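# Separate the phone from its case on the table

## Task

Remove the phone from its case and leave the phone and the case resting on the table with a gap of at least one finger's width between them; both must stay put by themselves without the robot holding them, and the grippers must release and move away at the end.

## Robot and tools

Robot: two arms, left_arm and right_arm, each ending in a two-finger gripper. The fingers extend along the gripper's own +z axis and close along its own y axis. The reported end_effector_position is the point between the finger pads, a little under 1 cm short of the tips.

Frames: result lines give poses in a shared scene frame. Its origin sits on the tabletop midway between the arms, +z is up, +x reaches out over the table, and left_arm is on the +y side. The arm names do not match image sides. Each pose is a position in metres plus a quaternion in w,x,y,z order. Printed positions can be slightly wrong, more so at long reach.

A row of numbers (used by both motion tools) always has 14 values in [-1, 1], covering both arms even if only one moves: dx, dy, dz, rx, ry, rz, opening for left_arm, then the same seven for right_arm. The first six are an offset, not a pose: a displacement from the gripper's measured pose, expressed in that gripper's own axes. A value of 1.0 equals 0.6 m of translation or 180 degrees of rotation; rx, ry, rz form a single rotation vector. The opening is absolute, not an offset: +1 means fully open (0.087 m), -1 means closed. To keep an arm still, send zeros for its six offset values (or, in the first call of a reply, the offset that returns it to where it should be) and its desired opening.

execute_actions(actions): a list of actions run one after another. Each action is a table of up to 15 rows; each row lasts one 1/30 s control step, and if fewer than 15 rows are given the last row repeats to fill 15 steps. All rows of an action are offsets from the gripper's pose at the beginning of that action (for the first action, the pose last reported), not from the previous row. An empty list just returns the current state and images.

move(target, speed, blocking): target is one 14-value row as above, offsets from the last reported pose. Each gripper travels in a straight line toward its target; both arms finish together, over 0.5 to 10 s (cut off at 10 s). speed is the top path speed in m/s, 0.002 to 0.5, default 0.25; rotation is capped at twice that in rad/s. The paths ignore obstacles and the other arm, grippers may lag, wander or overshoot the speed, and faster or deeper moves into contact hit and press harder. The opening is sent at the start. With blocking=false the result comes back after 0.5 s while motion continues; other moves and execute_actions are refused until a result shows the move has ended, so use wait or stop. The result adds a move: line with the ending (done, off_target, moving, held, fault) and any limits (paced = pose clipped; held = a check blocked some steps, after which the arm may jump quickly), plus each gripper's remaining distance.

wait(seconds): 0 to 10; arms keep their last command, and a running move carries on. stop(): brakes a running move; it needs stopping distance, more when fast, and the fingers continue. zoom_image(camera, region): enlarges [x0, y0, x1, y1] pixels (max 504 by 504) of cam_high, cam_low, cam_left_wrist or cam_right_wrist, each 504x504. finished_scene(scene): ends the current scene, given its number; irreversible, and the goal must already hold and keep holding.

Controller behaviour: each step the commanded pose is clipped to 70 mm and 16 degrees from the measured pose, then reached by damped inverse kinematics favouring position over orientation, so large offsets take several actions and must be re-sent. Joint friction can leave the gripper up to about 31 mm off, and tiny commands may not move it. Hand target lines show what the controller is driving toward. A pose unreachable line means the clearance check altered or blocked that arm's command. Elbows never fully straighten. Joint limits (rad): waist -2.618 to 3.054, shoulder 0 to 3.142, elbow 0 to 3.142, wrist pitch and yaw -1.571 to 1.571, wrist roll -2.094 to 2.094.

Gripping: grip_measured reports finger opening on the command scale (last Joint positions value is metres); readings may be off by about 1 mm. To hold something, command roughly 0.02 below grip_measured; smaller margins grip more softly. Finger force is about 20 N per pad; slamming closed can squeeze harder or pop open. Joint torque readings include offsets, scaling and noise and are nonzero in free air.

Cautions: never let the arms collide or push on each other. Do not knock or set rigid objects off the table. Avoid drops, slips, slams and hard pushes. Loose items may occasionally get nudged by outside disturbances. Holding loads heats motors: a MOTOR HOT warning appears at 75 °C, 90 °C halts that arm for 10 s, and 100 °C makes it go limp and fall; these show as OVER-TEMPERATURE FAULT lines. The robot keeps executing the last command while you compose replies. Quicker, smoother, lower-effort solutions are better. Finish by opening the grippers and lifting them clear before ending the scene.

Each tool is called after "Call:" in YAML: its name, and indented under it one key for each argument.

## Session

Call:
execute_actions:
  actions: []

Scene clock: 0.00 s.
left_arm: end_effector_position=(+0.4610, +0.4426, +0.2299) grip_measured=+1.000 end_effector_quat_wxyz=(+0.471, +0.564, +0.676, +0.048) | right_arm: end_effector_position=(+0.1025, +0.0121, +0.1567) grip_measured=+1.000 end_effector_quat_wxyz=(-0.610, +0.724, +0.012, -0.322)
Joint positions: left_arm=[ 0.717  1.844  1.797 -1.031  0.895  1.766  0.087] | right_arm=[ 0.895  1.45   0.44   0.788 -1.352 -1.319  0.087]
Joint velocities: left_arm=[ 0.002 -0.007  0.007  0.007 -0.037  0.022  0.   ] | right_arm=[ 0.012  0.002 -0.002  0.007  0.066 -0.037  0.   ]
Joint torques (N m, as the arm reports them, + toward a larger angle): no reading
Motor temperatures (°C, as the motors report them): left_arm=[22 26 26 21 20 22] | right_arm=[24 22 23 25 21 21]
Hand target (left_arm): +0.461, +0.443, +0.230; +0.471, +0.564, +0.676, +0.048
Hand target (right_arm): +0.102, +0.012, +0.157; -0.610, +0.724, +0.012, -0.322

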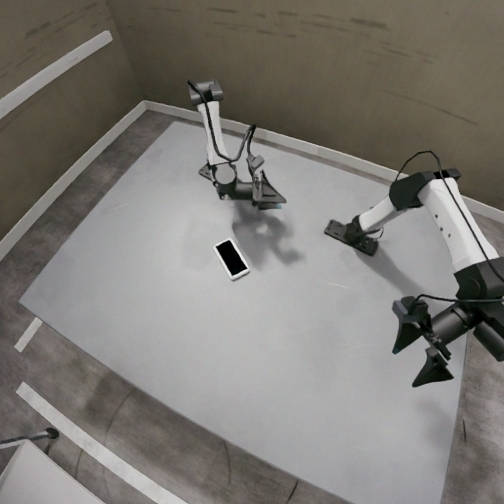

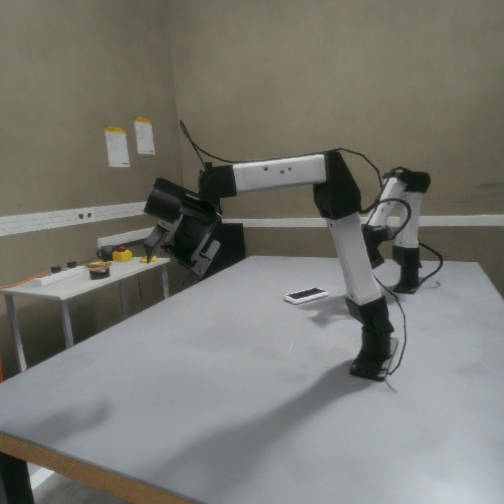

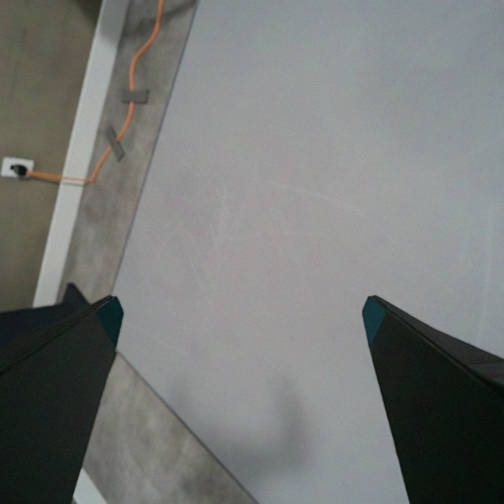

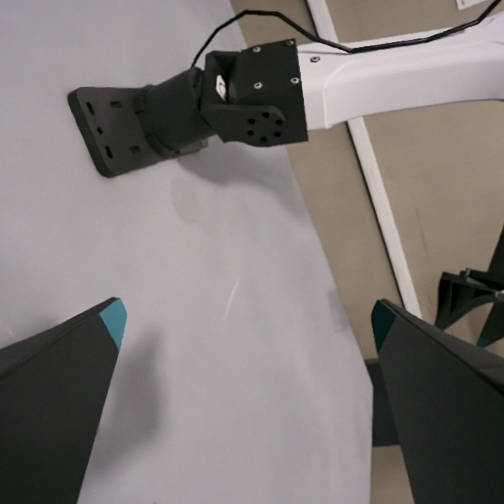

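Call:
move:
  target: [0,0,0,0,0,0,1,0.228,0.008,-0.298,0.029,0.584,0.561,1]
  speed: 0.35

Call:
zoom_image:
  camera: "cam_low"
  region: [270, 250, 345, 315]

Scene clock: 14.57 s.
left_arm: end_effector_position=(+0.4610, +0.4426, +0.2299) grip_measured=+1.000 end_effector_quat_wxyz=(+0.471, +0.564, +0.676, +0.048) | right_arm: end_effector_position=(+0.2905, -0.0882, +0.1034) grip_measured=+1.000 end_effector_quat_wxyz=(+0.002, -0.420, +0.908, +0.009)
Joint positions: left_arm=[ 0.717  1.844  1.797 -1.031  0.895  1.766  0.087] | right_arm=[ 0.818  2.225  2.106 -1.444 -0.017 -0.227  0.087]
Joint velocities: left_arm=[-0.017 -0.017 -0.012 -0.037 -0.007 -0.066  0.   ] | right_arm=[-0.002 -0.002 -0.002  0.007  0.007 -0.022  0.   ]
Joint torques (N m, as the arm reports them, + toward a larger angle): left_arm=[-0.29 -8.46  6.69  1.05  0.38 -0.08] | right_arm=[-0.57 -9.41  8.33  0.25  0.02  0.15]
Motor temperatures (°C, as the motors report them): left_arm=[22 29 27 22 20 22] | right_arm=[24 24 25 26 21 21]
Hand target (left_arm): +0.461, +0.443, +0.230; +0.471, +0.564, +0.676, +0.048
Hand target (right_arm): +0.294, -0.090, +0.104; +0.002, -0.413, +0.911, +0.005
Off the commanded pose (left_arm): 0.000 m, 0 deg.
Off the commanded pose (right_arm): 0.006 m, 1 deg.
move: done

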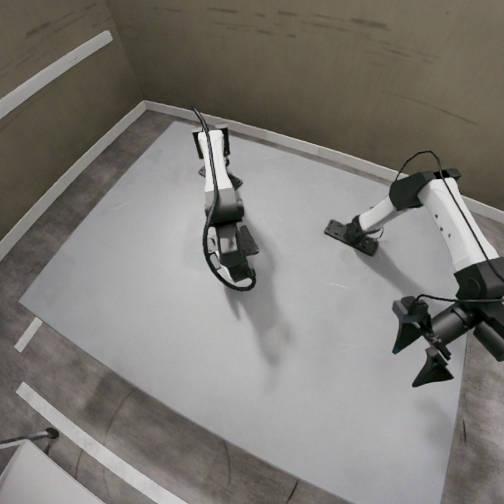

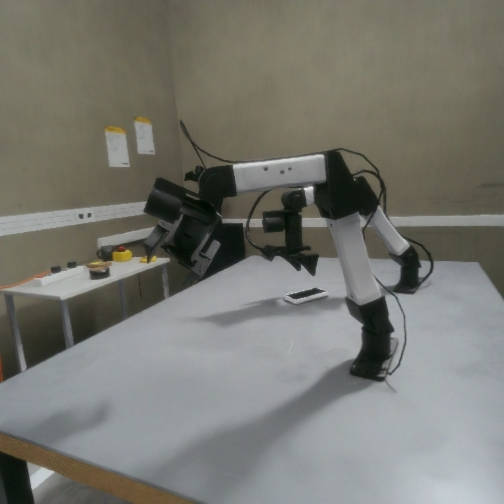

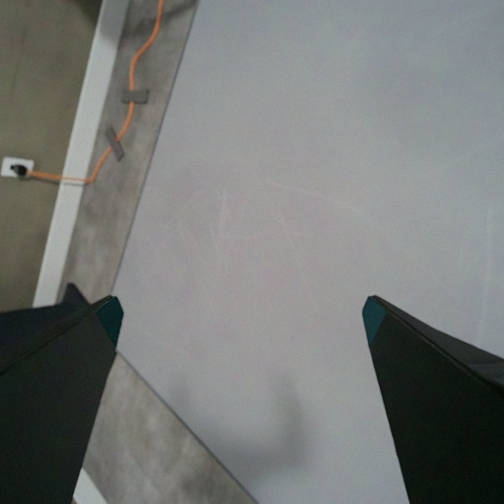

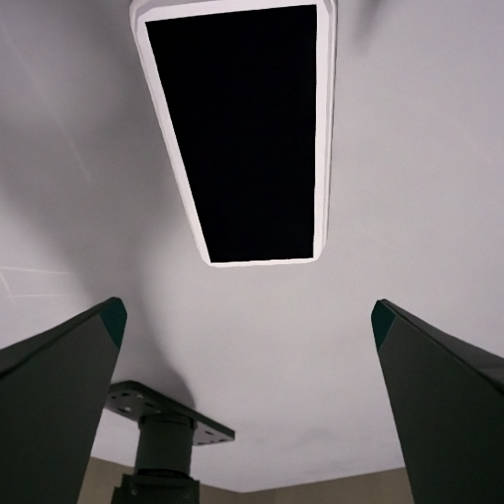

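Region (270, 250, 345, 315) of cam_low's 504x504 image, scaled by 6.720, with more detail than that image has; it fills the top 437 rows of this view, and the rest is white.

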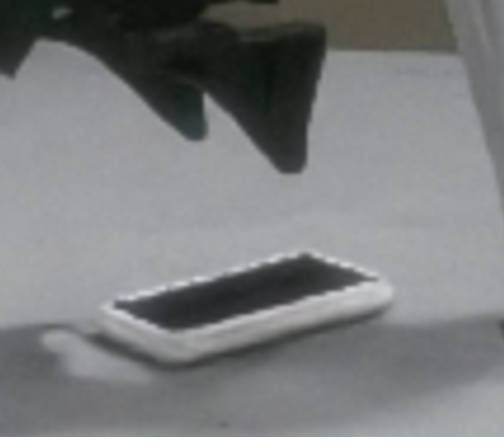

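Call:
move:
  target: [0,0,0,0,0,0,1,0.025,0,0.115,0,0,-0.035,1]
  speed: 0.12

Call:
zoom_image:
  camera: "cam_low"
  region: [275, 265, 335, 315]

Scene clock: 21.77 s.
left_arm: end_effector_position=(+0.4610, +0.4426, +0.2299) grip_measured=+1.000 end_effector_quat_wxyz=(+0.471, +0.564, +0.676, +0.048) | right_arm: end_effector_position=(+0.2823, -0.0992, +0.0284) grip_measured=+1.000 end_effector_quat_wxyz=(-0.008, -0.464, +0.886, +0.007)
Joint positions: left_arm=[ 0.717  1.844  1.797 -1.031  0.895  1.766  0.087] | right_arm=[ 0.818  2.197  1.758 -1.144 -0.017 -0.326  0.087]
Joint velocities: left_arm=[-0.012  0.007  0.022 -0.007 -0.066  0.022  0.   ] | right_arm=[-0.007  0.012 -0.027  0.037  0.037  0.037  0.   ]
Joint torques (N m, as the arm reports them, + toward a larger angle): left_arm=[-0.34 -8.45  6.56  1.03  0.4  -0.08] | right_arm=[  0.09 -11.68   5.26   0.41  -0.06  -0.01]
Motor temperatures (°C, as the motors report them): left_arm=[22 30 28 22 20 22] | right_arm=[24 27 26 26 21 21]
Hand target (left_arm): +0.461, +0.443, +0.230; +0.471, +0.564, +0.676, +0.048
Hand target (right_arm): +0.282, -0.099, +0.034; +0.002, -0.469, +0.883, +0.009
Off the commanded pose (left_arm): 0.000 m, 0 deg.
Off the commanded pose (right_arm): 0.006 m, 1 deg.
move: done

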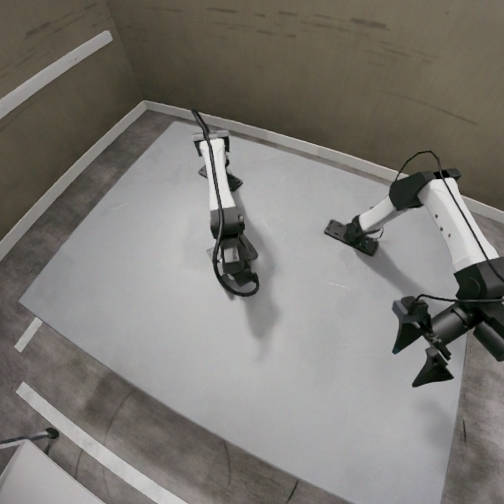

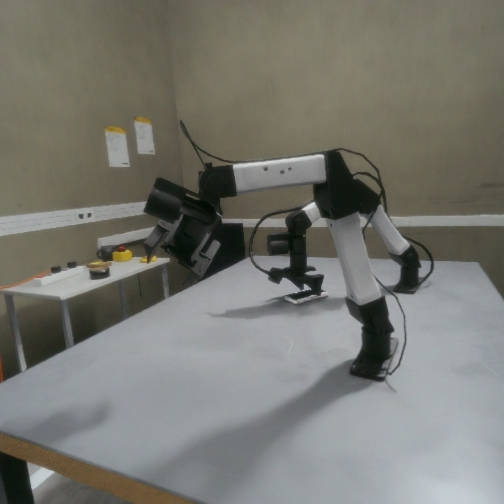

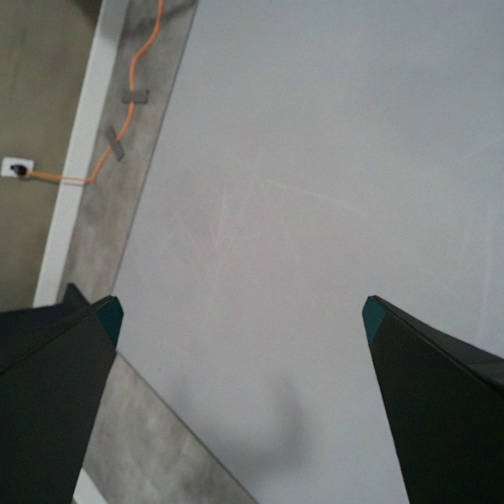

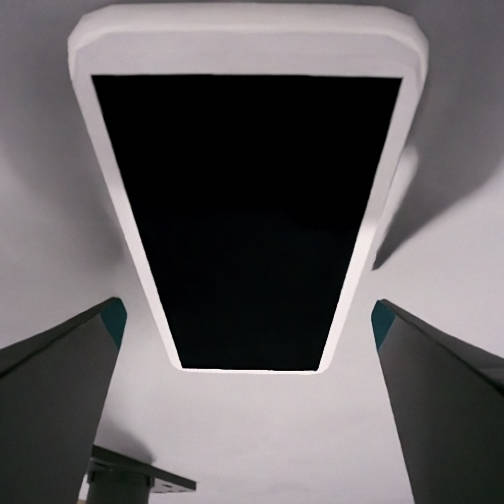

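Region (275, 265, 335, 315) of cam_low's 504x504 image, scaled by 8.400, with more detail than that image has.

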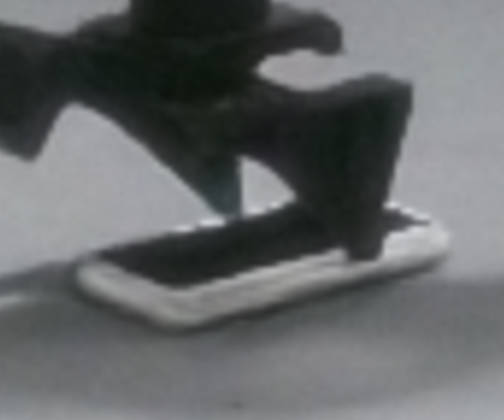

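Call:
execute_actions:
  actions:
    - [[0,0,0,0,0,0,1,0.004,0,0.014,0,0,0,0.72]]

Call:
zoom_image:
  camera: "cam_low"
  region: [275, 265, 335, 315]

Scene clock: 29.03 s.
left_arm: end_effector_position=(+0.4610, +0.4426, +0.2299) grip_measured=+1.000 end_effector_quat_wxyz=(+0.471, +0.564, +0.676, +0.048) | right_arm: end_effector_position=(+0.2824, -0.0993, +0.0234) grip_measured=+0.720 end_effector_quat_wxyz=(-0.005, -0.464, +0.886, +0.007)
Joint positions: left_arm=[ 0.717  1.844  1.797 -1.031  0.895  1.766  0.087] | right_arm=[ 0.818  2.197  1.738 -1.12  -0.016 -0.326  0.075]
Joint velocities: left_arm=[-0.002 -0.007 -0.007 -0.007  0.037 -0.022  0.   ] | right_arm=[ 0.017 -0.017 -0.012 -0.007 -0.022 -0.007 -0.001]
Joint torques (N m, as the arm reports them, + toward a larger angle): left_arm=[-0.27 -8.43  6.73  1.04  0.4  -0.06] | right_arm=[-0.35 -9.95  5.25  0.47 -0.06  0.04]
Motor temperatures (°C, as the motors report them): left_arm=[22 31 28 22 20 22] | right_arm=[24 31 26 25 21 21]
Hand target (left_arm): +0.461, +0.443, +0.230; +0.471, +0.564, +0.676, +0.048
Hand target (right_arm): +0.281, -0.101, +0.020; -0.008, -0.464, +0.886, +0.007
Off the commanded pose (left_arm): 0.000 m, 0 deg.
Off the commanded pose (right_arm): 0.004 m, 0 deg.

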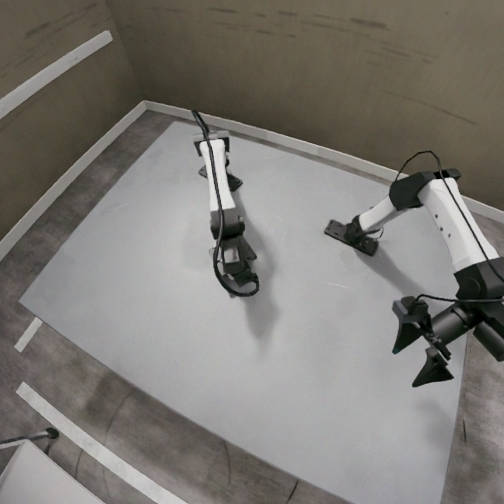

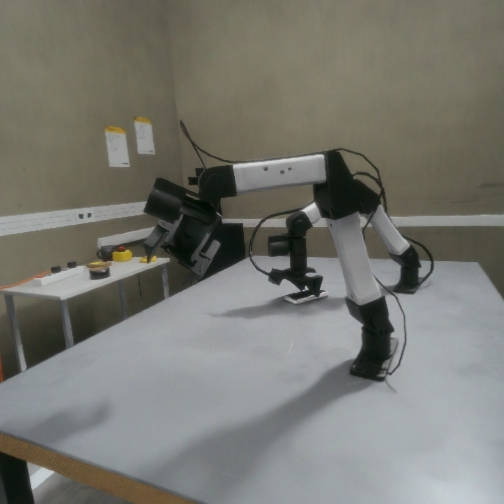

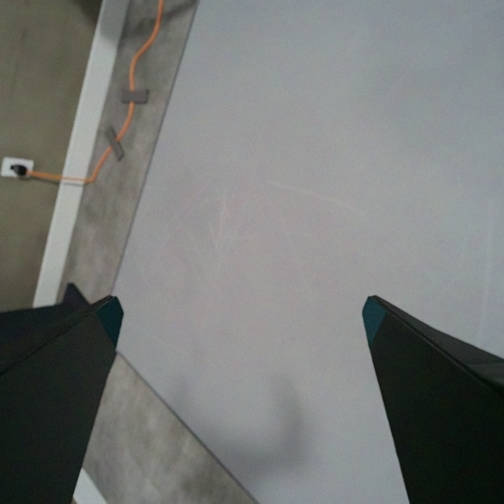

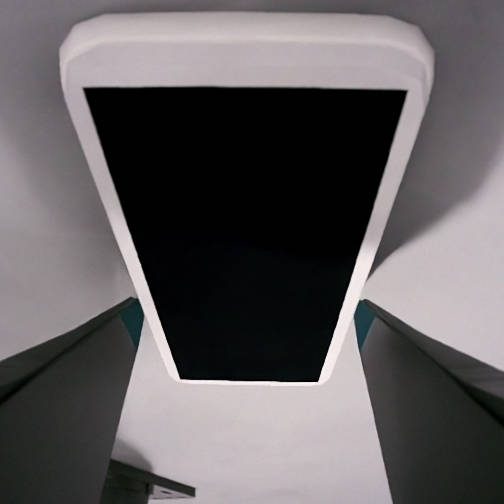

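Region (275, 265, 335, 315) of cam_low's 504x504 image, scaled by 8.400, with more detail than that image has.

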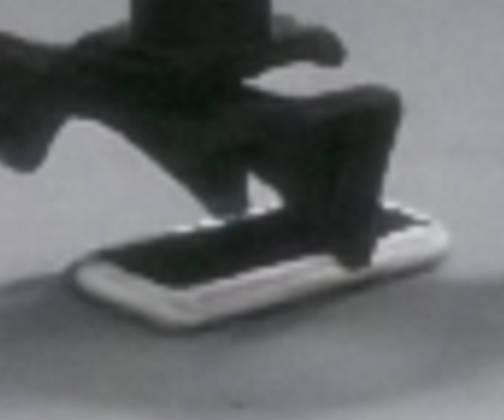

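Call:
execute_actions:
  actions:
    - [[0,0,0,0,0,0,1,0,0,0,0,0,0,0.69],[0,0,0,0,0,0,1,0,0,0,0,0,0,0.67],[0,0,0,0,0,0,1,0,0,0,0,0,0,0.65],[0,0,0,0,0,0,1,0,0,0,0,0,0,0.63],[0,0,0,0,0,0,1,0,0,0,0,0,0,0.61],[0,0,0,0,0,0,1,0,0,0,0,0,0,0.59],[0,0,0,0,0,0,1,0,0,0,0,0,0,0.57],[0,0,0,0,0,0,1,0,0,0,0,0,0,0.55]]

Scene clock: 35.80 s.
left_arm: end_effector_position=(+0.4610, +0.4426, +0.2299) grip_measured=+1.000 end_effector_quat_wxyz=(+0.471, +0.564, +0.676, +0.048) | right_arm: end_effector_position=(+0.2828, -0.0993, +0.0233) grip_measured=+0.611 end_effector_quat_wxyz=(-0.005, -0.464, +0.886, +0.007)
Joint positions: left_arm=[ 0.717  1.844  1.797 -1.031  0.895  1.766  0.087] | right_arm=[ 0.818  2.197  1.738 -1.119 -0.015 -0.326  0.07 ]
Joint velocities: left_arm=[ 0.002 -0.012 -0.007  0.066  0.037  0.051  0.   ] | right_arm=[ 0.012  0.007  0.002  0.051  0.051  0.007 -0.001]
Joint torques (N m, as the arm reports them, + toward a larger angle): left_arm=[-0.29 -8.5   6.7   1.02  0.4  -0.08] | right_arm=[-0.13 -9.85  6.61  0.31 -0.07  0.06]
Motor temperatures (°C, as the motors report them): left_arm=[22 31 29 22 20 22] | right_arm=[24 33 26 25 21 21]
Hand target (left_arm): +0.461, +0.443, +0.230; +0.471, +0.564, +0.676, +0.048
Hand target (right_arm): +0.282, -0.099, +0.023; -0.005, -0.464, +0.886, +0.007
Off the commanded pose (left_arm): 0.000 m, 0 deg.
Off the commanded pose (right_arm): 0.000 m, 0 deg.

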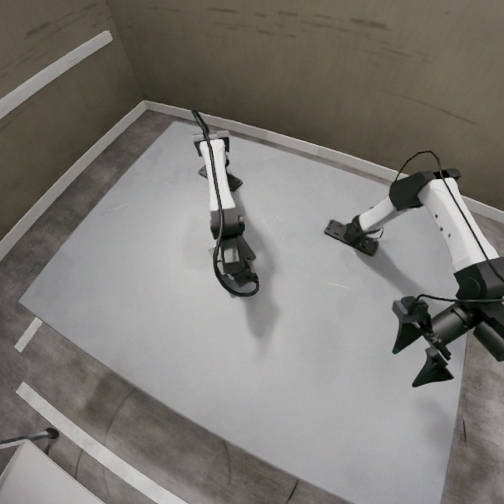

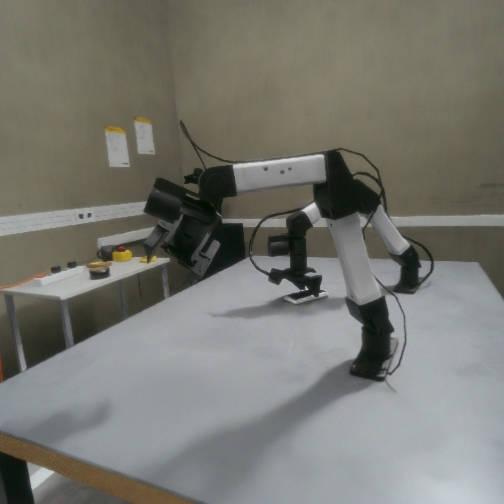

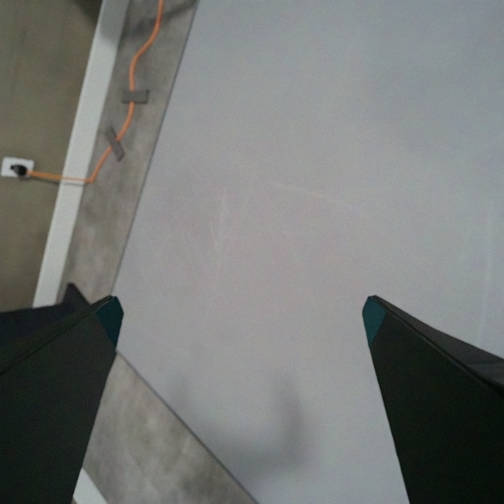

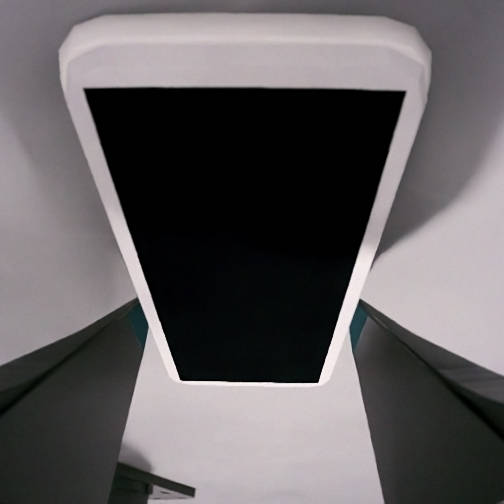

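Call:
move:
  target: [0,0,0,0,0,0,1,0,0,-0.06,0,0,0,0.575]
  speed: 0.06

Scene clock: 39.93 s.
left_arm: end_effector_position=(+0.4610, +0.4426, +0.2299) grip_measured=+1.000 end_effector_quat_wxyz=(+0.471, +0.564, +0.676, +0.048) | right_arm: end_effector_position=(+0.2793, -0.1019, +0.0440) grip_measured=+0.611 end_effector_quat_wxyz=(-0.020, -0.464, +0.886, +0.004)
Joint positions: left_arm=[ 0.717  1.844  1.797 -1.031  0.895  1.766  0.087] | right_arm=[ 0.818  2.197  1.815 -1.228 -0.015 -0.326  0.07 ]
Joint velocities: left_arm=[ 0.012  0.007  0.012 -0.007  0.037 -0.007  0.   ] | right_arm=[-0.012  0.007 -0.012  0.007  0.007  0.022 -0.   ]
Joint torques (N m, as the arm reports them, + toward a larger angle): left_arm=[-0.28 -8.46  6.67  1.02  0.38 -0.08] | right_arm=[ -0.15 -11.66   8.63   0.09  -0.06   0.06]
Motor temperatures (°C, as the motors report them): left_arm=[22 32 29 23 20 22] | right_arm=[24 35 26 25 21 21]
Hand target (left_arm): +0.461, +0.443, +0.230; +0.471, +0.564, +0.676, +0.048
Hand target (right_arm): +0.282, -0.100, +0.059; -0.005, -0.464, +0.886, +0.007
Off the commanded pose (left_arm): 0.000 m, 0 deg.
Off the commanded pose (right_arm): 0.016 m, 2 deg.
move: off_target (right_arm)

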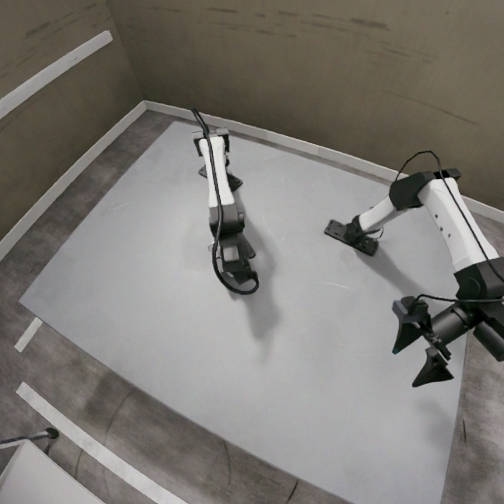

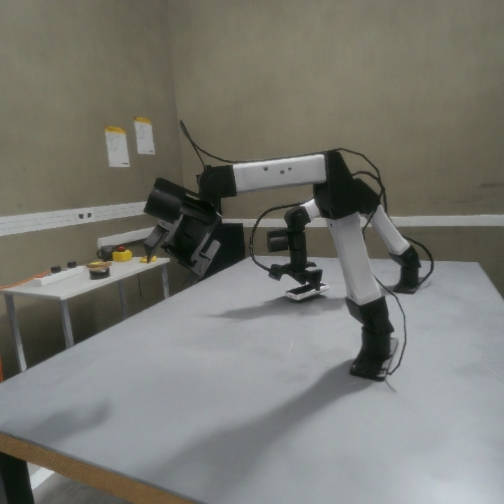

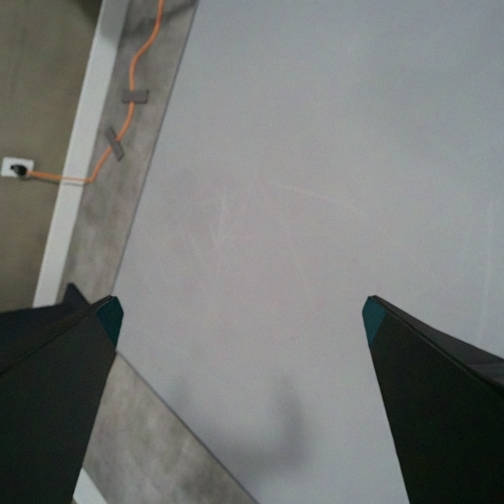

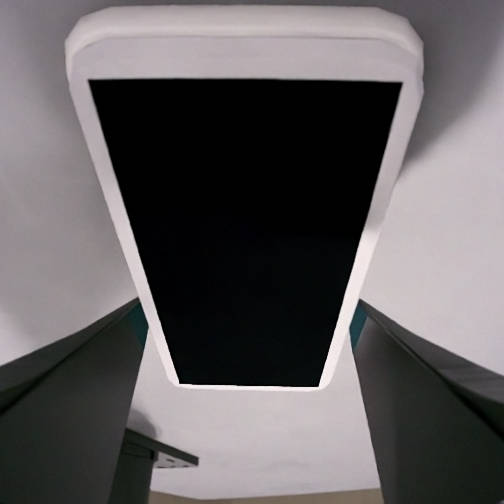

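Call:
move:
  target: [0,0,0,0,0,0,1,-0.004,0,0.042,0,-0.008,0,0.575]
  speed: 0.04

Scene clock: 45.10 s.
left_arm: end_effector_position=(+0.4610, +0.4426, +0.2299) grip_measured=+1.000 end_effector_quat_wxyz=(+0.471, +0.564, +0.676, +0.048) | right_arm: end_effector_position=(+0.2787, -0.1024, +0.0238) grip_measured=+0.611 end_effector_quat_wxyz=(-0.015, -0.464, +0.886, +0.005)
Joint positions: left_arm=[ 0.717  1.844  1.797 -1.031  0.895  1.766  0.087] | right_arm=[ 0.818  2.197  1.736 -1.138 -0.015 -0.326  0.07 ]
Joint velocities: left_arm=[-0.007  0.017 -0.002 -0.007  0.007 -0.037  0.   ] | right_arm=[ 0.007  0.002 -0.007 -0.007 -0.051 -0.007 -0.001]
Joint torques (N m, as the arm reports them, + toward a larger angle): left_arm=[-0.41 -8.42  6.63  1.04  0.39 -0.09] | right_arm=[-0.17 -9.7   5.29  0.6  -0.14  0.04]
Motor temperatures (°C, as the motors report them): left_arm=[22 32 29 23 20 22] | right_arm=[24 37 27 25 21 21]
Hand target (left_arm): +0.461, +0.443, +0.230; +0.471, +0.564, +0.676, +0.048
Hand target (right_arm): +0.280, -0.100, +0.019; -0.010, -0.464, +0.886, +0.010
Off the commanded pose (left_arm): 0.000 m, 0 deg.
Off the commanded pose (right_arm): 0.006 m, 1 deg.
move: done

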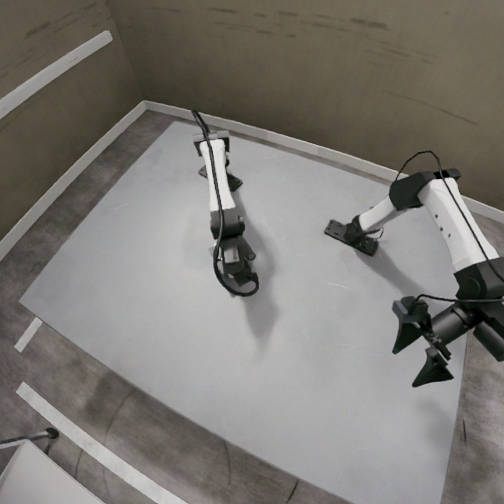

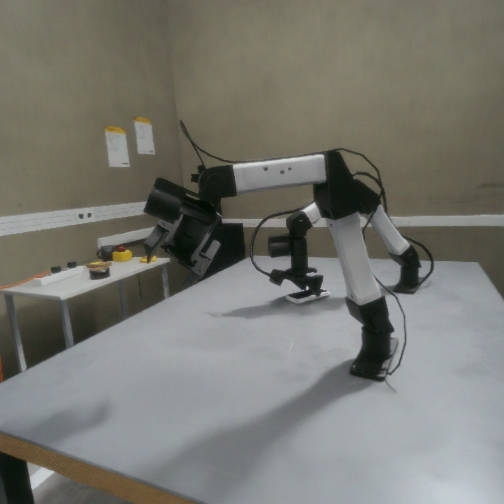

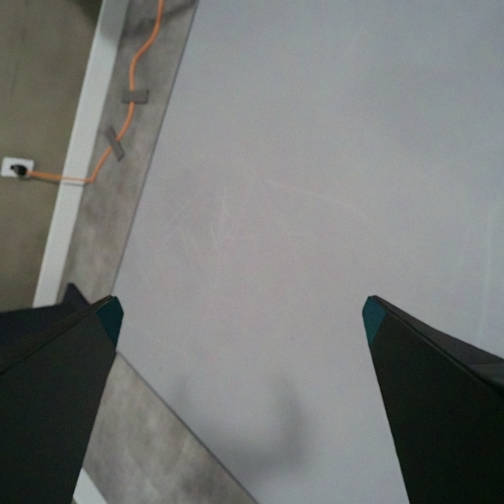

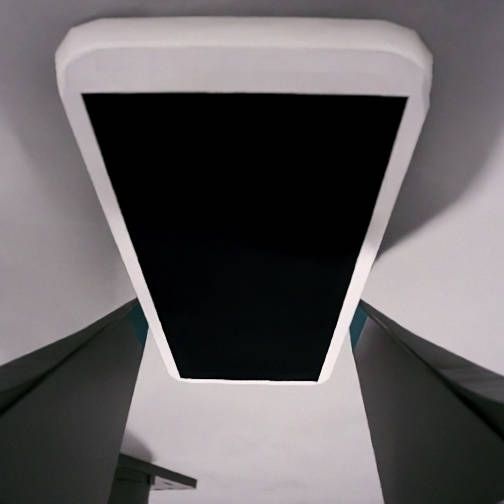

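Call:
execute_actions:
  actions:
    - [[0,0,0,0,0,0,1,0,0,0,0,0,0,0.78]]
    - [[0,0,0,0,0,0,1,-0.012,0,-0.016,0,-0.010,0,0.78]]

Scene clock: 49.30 s.
left_arm: end_effector_position=(+0.4610, +0.4426, +0.2299) grip_measured=+1.000 end_effector_quat_wxyz=(+0.471, +0.564, +0.676, +0.048) | right_arm: end_effector_position=(+0.2783, -0.1019, +0.0237) grip_measured=+0.780 end_effector_quat_wxyz=(-0.015, -0.464, +0.886, +0.007)
Joint positions: left_arm=[ 0.717  1.844  1.797 -1.031  0.895  1.766  0.087] | right_arm=[ 0.818  2.197  1.736 -1.138 -0.018 -0.326  0.078]
Joint velocities: left_arm=[-0.007  0.007 -0.002 -0.051 -0.022 -0.051  0.   ] | right_arm=[-0.012 -0.002 -0.027  0.022  0.037 -0.037  0.   ]
Joint torques (N m, as the arm reports them, + toward a larger angle): left_arm=[-0.37 -8.48  6.62  1.01  0.39 -0.07] | right_arm=[ -0.04 -10.64   8.54   0.21  -0.12   0.07]
Motor temperatures (°C, as the motors report them): left_arm=[22 33 29 23 20 22] | right_arm=[24 37 27 25 21 21]
Hand target (left_arm): +0.461, +0.443, +0.230; +0.471, +0.564, +0.676, +0.048
Hand target (right_arm): +0.283, -0.097, +0.033; -0.001, -0.464, +0.886, +0.013
Off the commanded pose (left_arm): 0.000 m, 0 deg.
Off the commanded pose (right_arm): 0.012 m, 2 deg.

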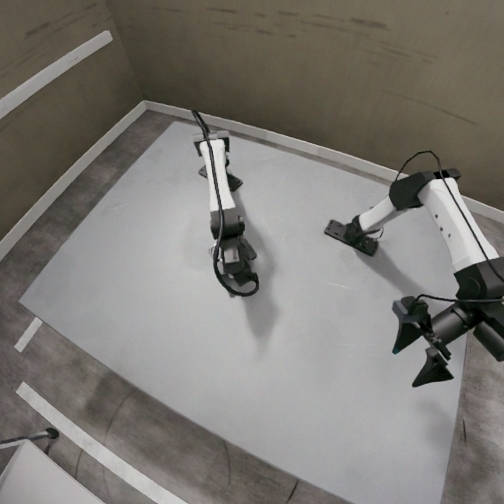

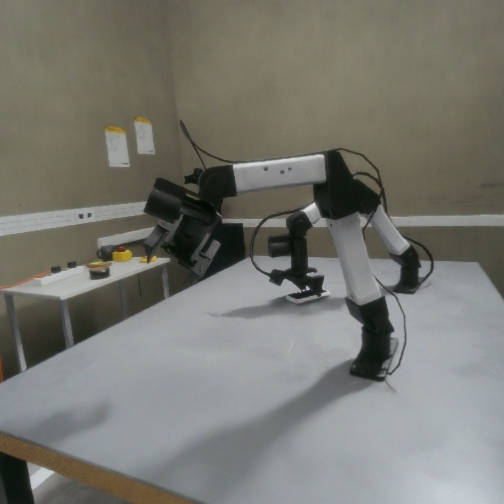

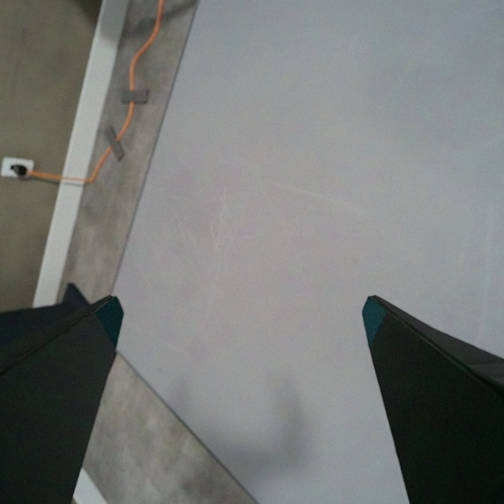

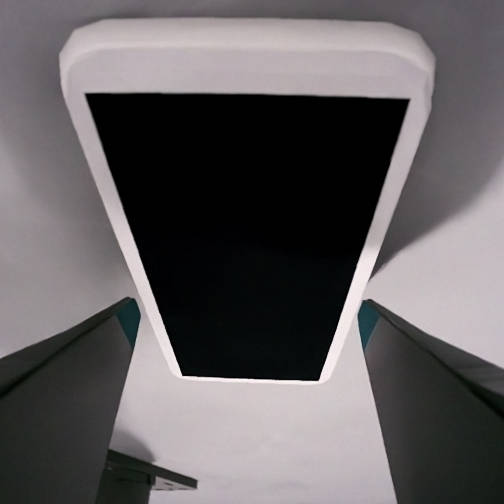

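Call:
execute_actions:
  actions:
    - [[0,0,0,0,0,0,1,-0.013,0,-0.018,0,-0.010,0,0.74]]

Scene clock: 53.87 s.
left_arm: end_effector_position=(+0.4610, +0.4426, +0.2299) grip_measured=+1.000 end_effector_quat_wxyz=(+0.471, +0.564, +0.676, +0.048) | right_arm: end_effector_position=(+0.2805, -0.0995, +0.0264) grip_measured=+0.740 end_effector_quat_wxyz=(-0.010, -0.464, +0.886, +0.009)
Joint positions: left_arm=[ 0.717  1.844  1.797 -1.031  0.895  1.766  0.087] | right_arm=[ 0.818  2.197  1.749 -1.141 -0.022 -0.326  0.076]
Joint velocities: left_arm=[-0.007 -0.002  0.007 -0.022 -0.037  0.037  0.   ] | right_arm=[-0.002 -0.007 -0.027  0.022 -0.095 -0.051  0.   ]
Joint torques (N m, as the arm reports them, + toward a larger angle): left_arm=[-0.33 -8.47  6.69  1.04  0.39 -0.09] | right_arm=[  0.   -10.5    8.14   0.2   -0.11   0.08]
Motor temperatures (°C, as the motors report them): left_arm=[22 33 29 23 20 22] | right_arm=[24 38 27 25 21 21]
Hand target (left_arm): +0.461, +0.443, +0.230; +0.471, +0.564, +0.676, +0.048
Hand target (right_arm): +0.283, -0.096, +0.034; -0.001, -0.464, +0.886, +0.014
Off the commanded pose (left_arm): 0.000 m, 0 deg.
Off the commanded pose (right_arm): 0.009 m, 1 deg.

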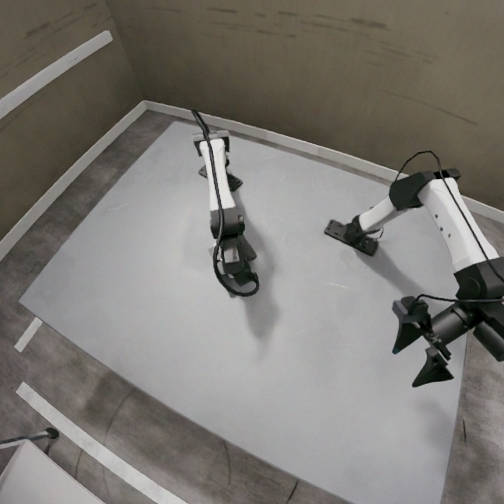

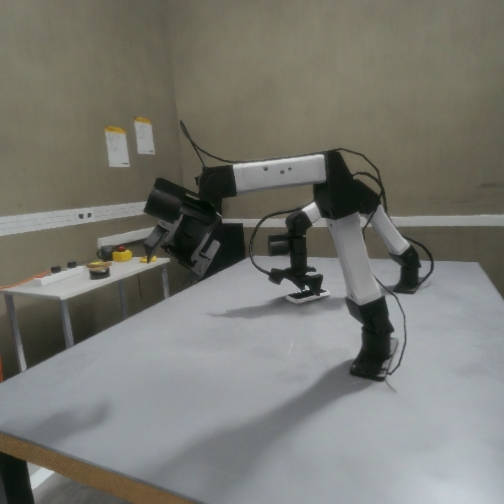

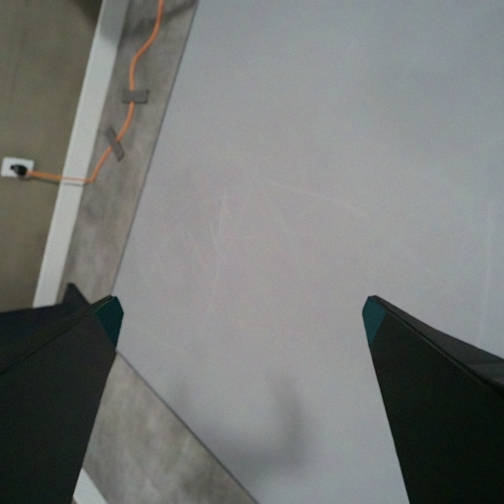

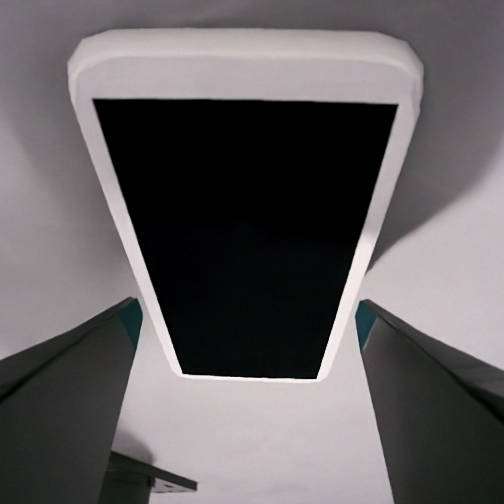

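Call:
execute_actions:
  actions:
    - [[0,0,0,0,0,0,1,0,0,0,0,0,0,0.69],[0,0,0,0,0,0,1,0,0,0,0,0,0,0.67],[0,0,0,0,0,0,1,0,0,0,0,0,0,0.65],[0,0,0,0,0,0,1,0,0,0,0,0,0,0.63],[0,0,0,0,0,0,1,0,0,0,0,0,0,0.61],[0,0,0,0,0,0,1,0,0,0,0,0,0,0.59],[0,0,0,0,0,0,1,0,0,0,0,0,0,0.57],[0,0,0,0,0,0,1,0,0,0,0,0,0,0.55],[0,0,0,0,0,0,1,0,0,0,0,0,0,0.53]]

Call:
move:
  target: [0,0,0,0,0,0,1,-0.005,0,-0.05,0,0,0,0.53]
  speed: 0.05

Scene clock: 66.37 s.
left_arm: end_effector_position=(+0.4610, +0.4426, +0.2299) grip_measured=+1.000 end_effector_quat_wxyz=(+0.471, +0.564, +0.676, +0.048) | right_arm: end_effector_position=(+0.2805, -0.0996, +0.0264) grip_measured=+0.564 end_effector_quat_wxyz=(-0.010, -0.464, +0.886, +0.009)
Joint positions: left_arm=[ 0.717  1.844  1.797 -1.031  0.895  1.766  0.087] | right_arm=[ 0.818  2.197  1.749 -1.141 -0.021 -0.326  0.068]
Joint velocities: left_arm=[ 0.022  0.007  0.002 -0.007 -0.051 -0.037  0.   ] | right_arm=[-0.017  0.007  0.002  0.051 -0.022  0.007 -0.   ]
Joint torques (N m, as the arm reports them, + toward a larger angle): left_arm=[-0.38 -8.44  6.68  1.03  0.39 -0.07] | right_arm=[-0.16 -9.85  6.58  0.3  -0.06  0.06]
Motor temperatures (°C, as the motors report them): left_arm=[22 34 30 23 20 22] | right_arm=[24 41 28 25 21 21]
Hand target (left_arm): +0.461, +0.443, +0.230; +0.471, +0.564, +0.676, +0.048
Hand target (right_arm): +0.280, -0.100, +0.026; -0.010, -0.464, +0.886, +0.009
Off the commanded pose (left_arm): 0.000 m, 0 deg.
Off the commanded pose (right_arm): 0.000 m, 0 deg.

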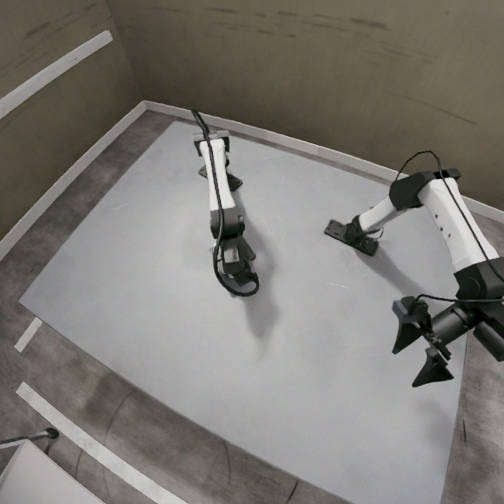

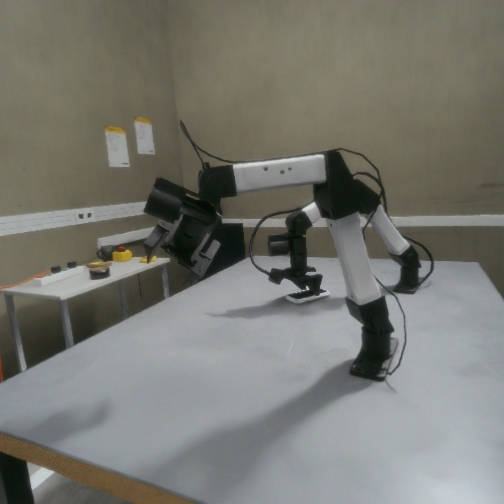

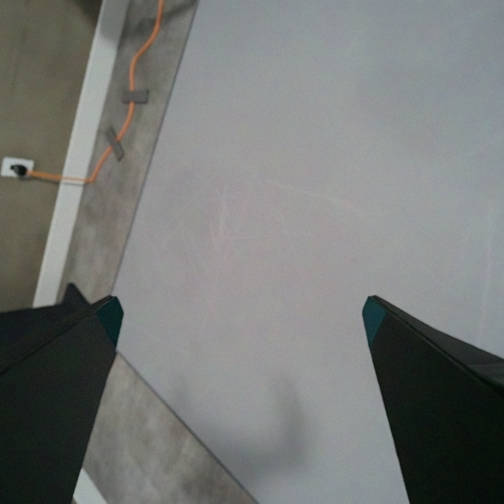

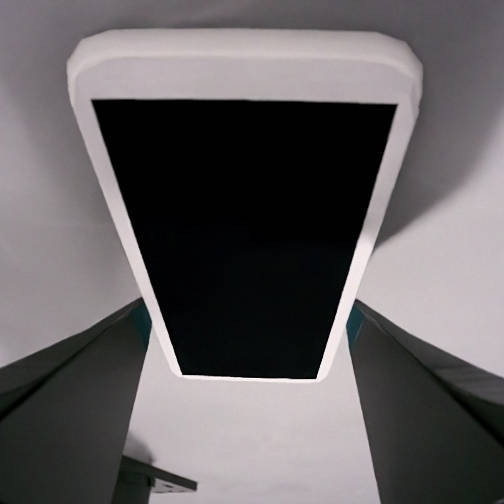

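Scene clock: 67.43 s.
left_arm: end_effector_position=(+0.4610, +0.4426, +0.2299) grip_measured=+1.000 end_effector_quat_wxyz=(+0.471, +0.564, +0.676, +0.048) | right_arm: end_effector_position=(+0.2807, -0.0995, +0.0480) grip_measured=+0.564 end_effector_quat_wxyz=(-0.017, -0.464, +0.886, +0.008)
Joint positions: left_arm=[ 0.717  1.844  1.797 -1.031  0.895  1.766  0.087] | right_arm=[ 0.818  2.197  1.833 -1.238 -0.021 -0.326  0.068]
Joint velocities: left_arm=[ 0.002  0.002  0.002 -0.066  0.037  0.007  0.   ] | right_arm=[ 0.012  0.007  0.017 -0.022 -0.066 -0.037 -0.   ]
Joint torques (N m, as the arm reports them, + toward a larger angle): left_arm=[-0.37 -8.39  6.69  1.03  0.38 -0.08] | right_arm=[ -0.02 -10.37   8.5    0.08  -0.06   0.08]
Motor temperatures (°C, as the motors report them): left_arm=[22 34 30 23 20 22] | right_arm=[24 41 28 25 21 21]
Hand target (left_arm): +0.461, +0.443, +0.230; +0.471, +0.564, +0.676, +0.048
Hand target (right_arm): +0.282, -0.097, +0.056; -0.010, -0.464, +0.886, +0.009
Off the commanded pose (left_arm): 0.000 m, 0 deg.
Off the commanded pose (right_arm): 0.009 m, 1 deg.
move: done

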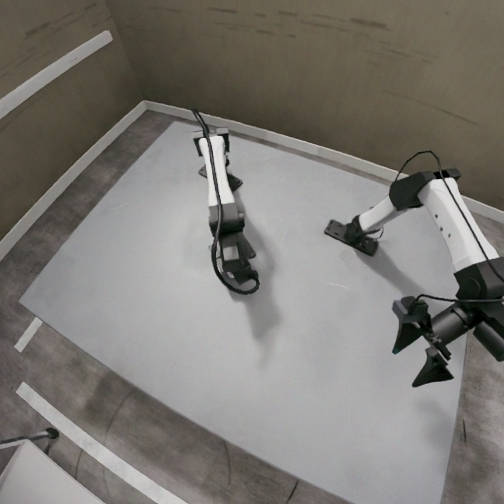

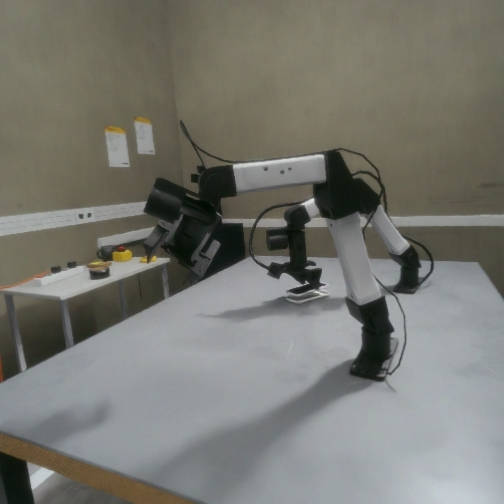

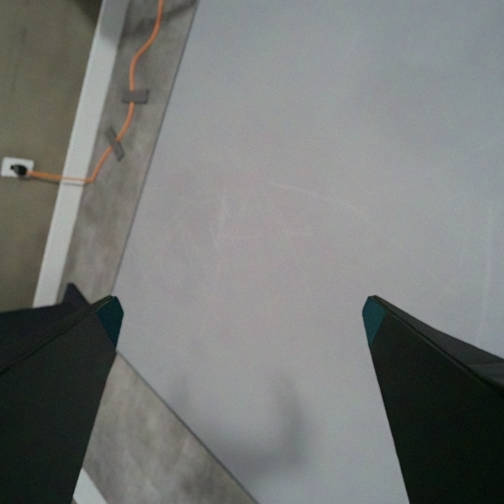

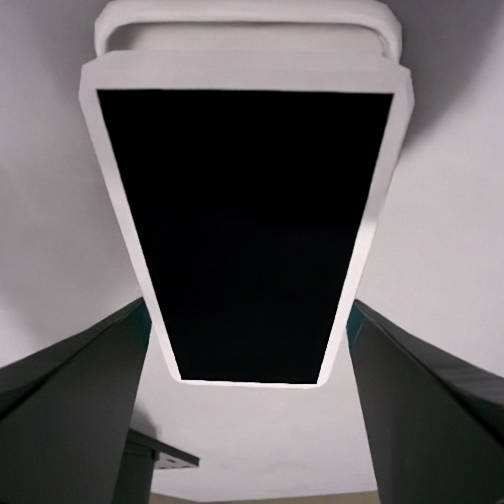

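Call:
move:
  target: [0,0,0,0,0,0,1,0.07,-0.22,-0.01,0,-0.01,0,0.53]
  speed: 0.15

Scene clock: 72.83 s.
left_arm: end_effector_position=(+0.4610, +0.4426, +0.2299) grip_measured=+1.000 end_effector_quat_wxyz=(+0.471, +0.564, +0.676, +0.048) | right_arm: end_effector_position=(+0.3642, -0.2095, +0.0484) grip_measured=+0.564 end_effector_quat_wxyz=(-0.003, -0.458, +0.889, +0.014)
Joint positions: left_arm=[ 0.717  1.844  1.797 -1.031  0.895  1.766  0.087] | right_arm=[ 0.496  2.277  1.972 -1.277 -0.027 -0.636  0.068]
Joint velocities: left_arm=[-0.012 -0.002  0.007  0.007  0.007  0.081  0.   ] | right_arm=[ 0.007 -0.002 -0.012 -0.007  0.022  0.051 -0.   ]
Joint torques (N m, as the arm reports them, + toward a larger angle): left_arm=[-0.32 -8.42  6.6   1.01  0.38 -0.08] | right_arm=[  0.19 -10.14   8.76   0.13  -0.12  -0.01]
Motor temperatures (°C, as the motors report them): left_arm=[22 34 30 23 20 22] | right_arm=[24 42 29 24 21 21]
Hand target (left_arm): +0.461, +0.443, +0.230; +0.471, +0.564, +0.676, +0.048
Hand target (right_arm): +0.366, -0.207, +0.053; -0.001, -0.464, +0.886, +0.016
Off the commanded pose (left_arm): 0.000 m, 0 deg.
Off the commanded pose (right_arm): 0.003 m, 1 deg.
move: done

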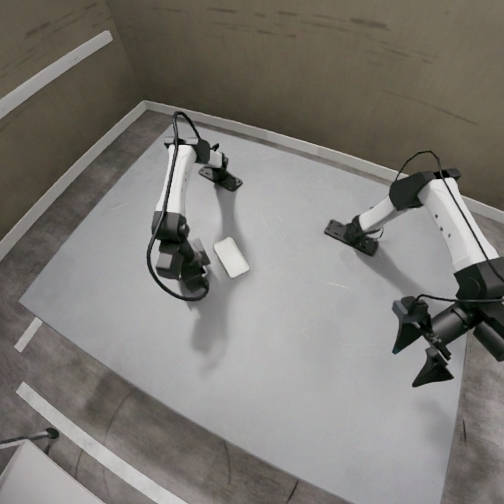

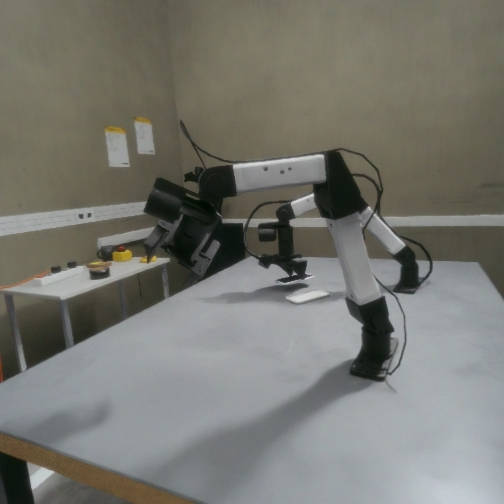

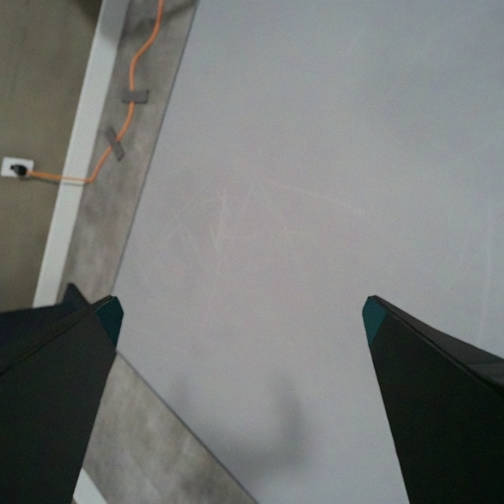

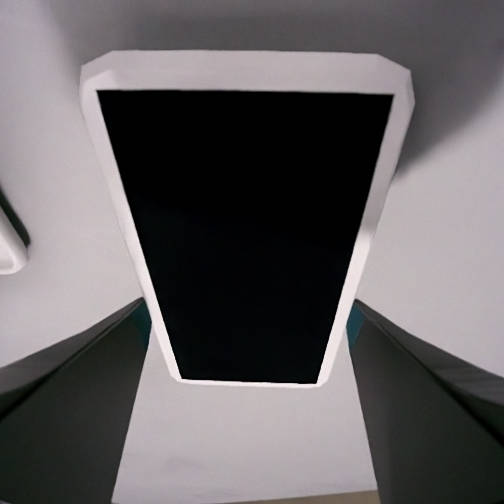

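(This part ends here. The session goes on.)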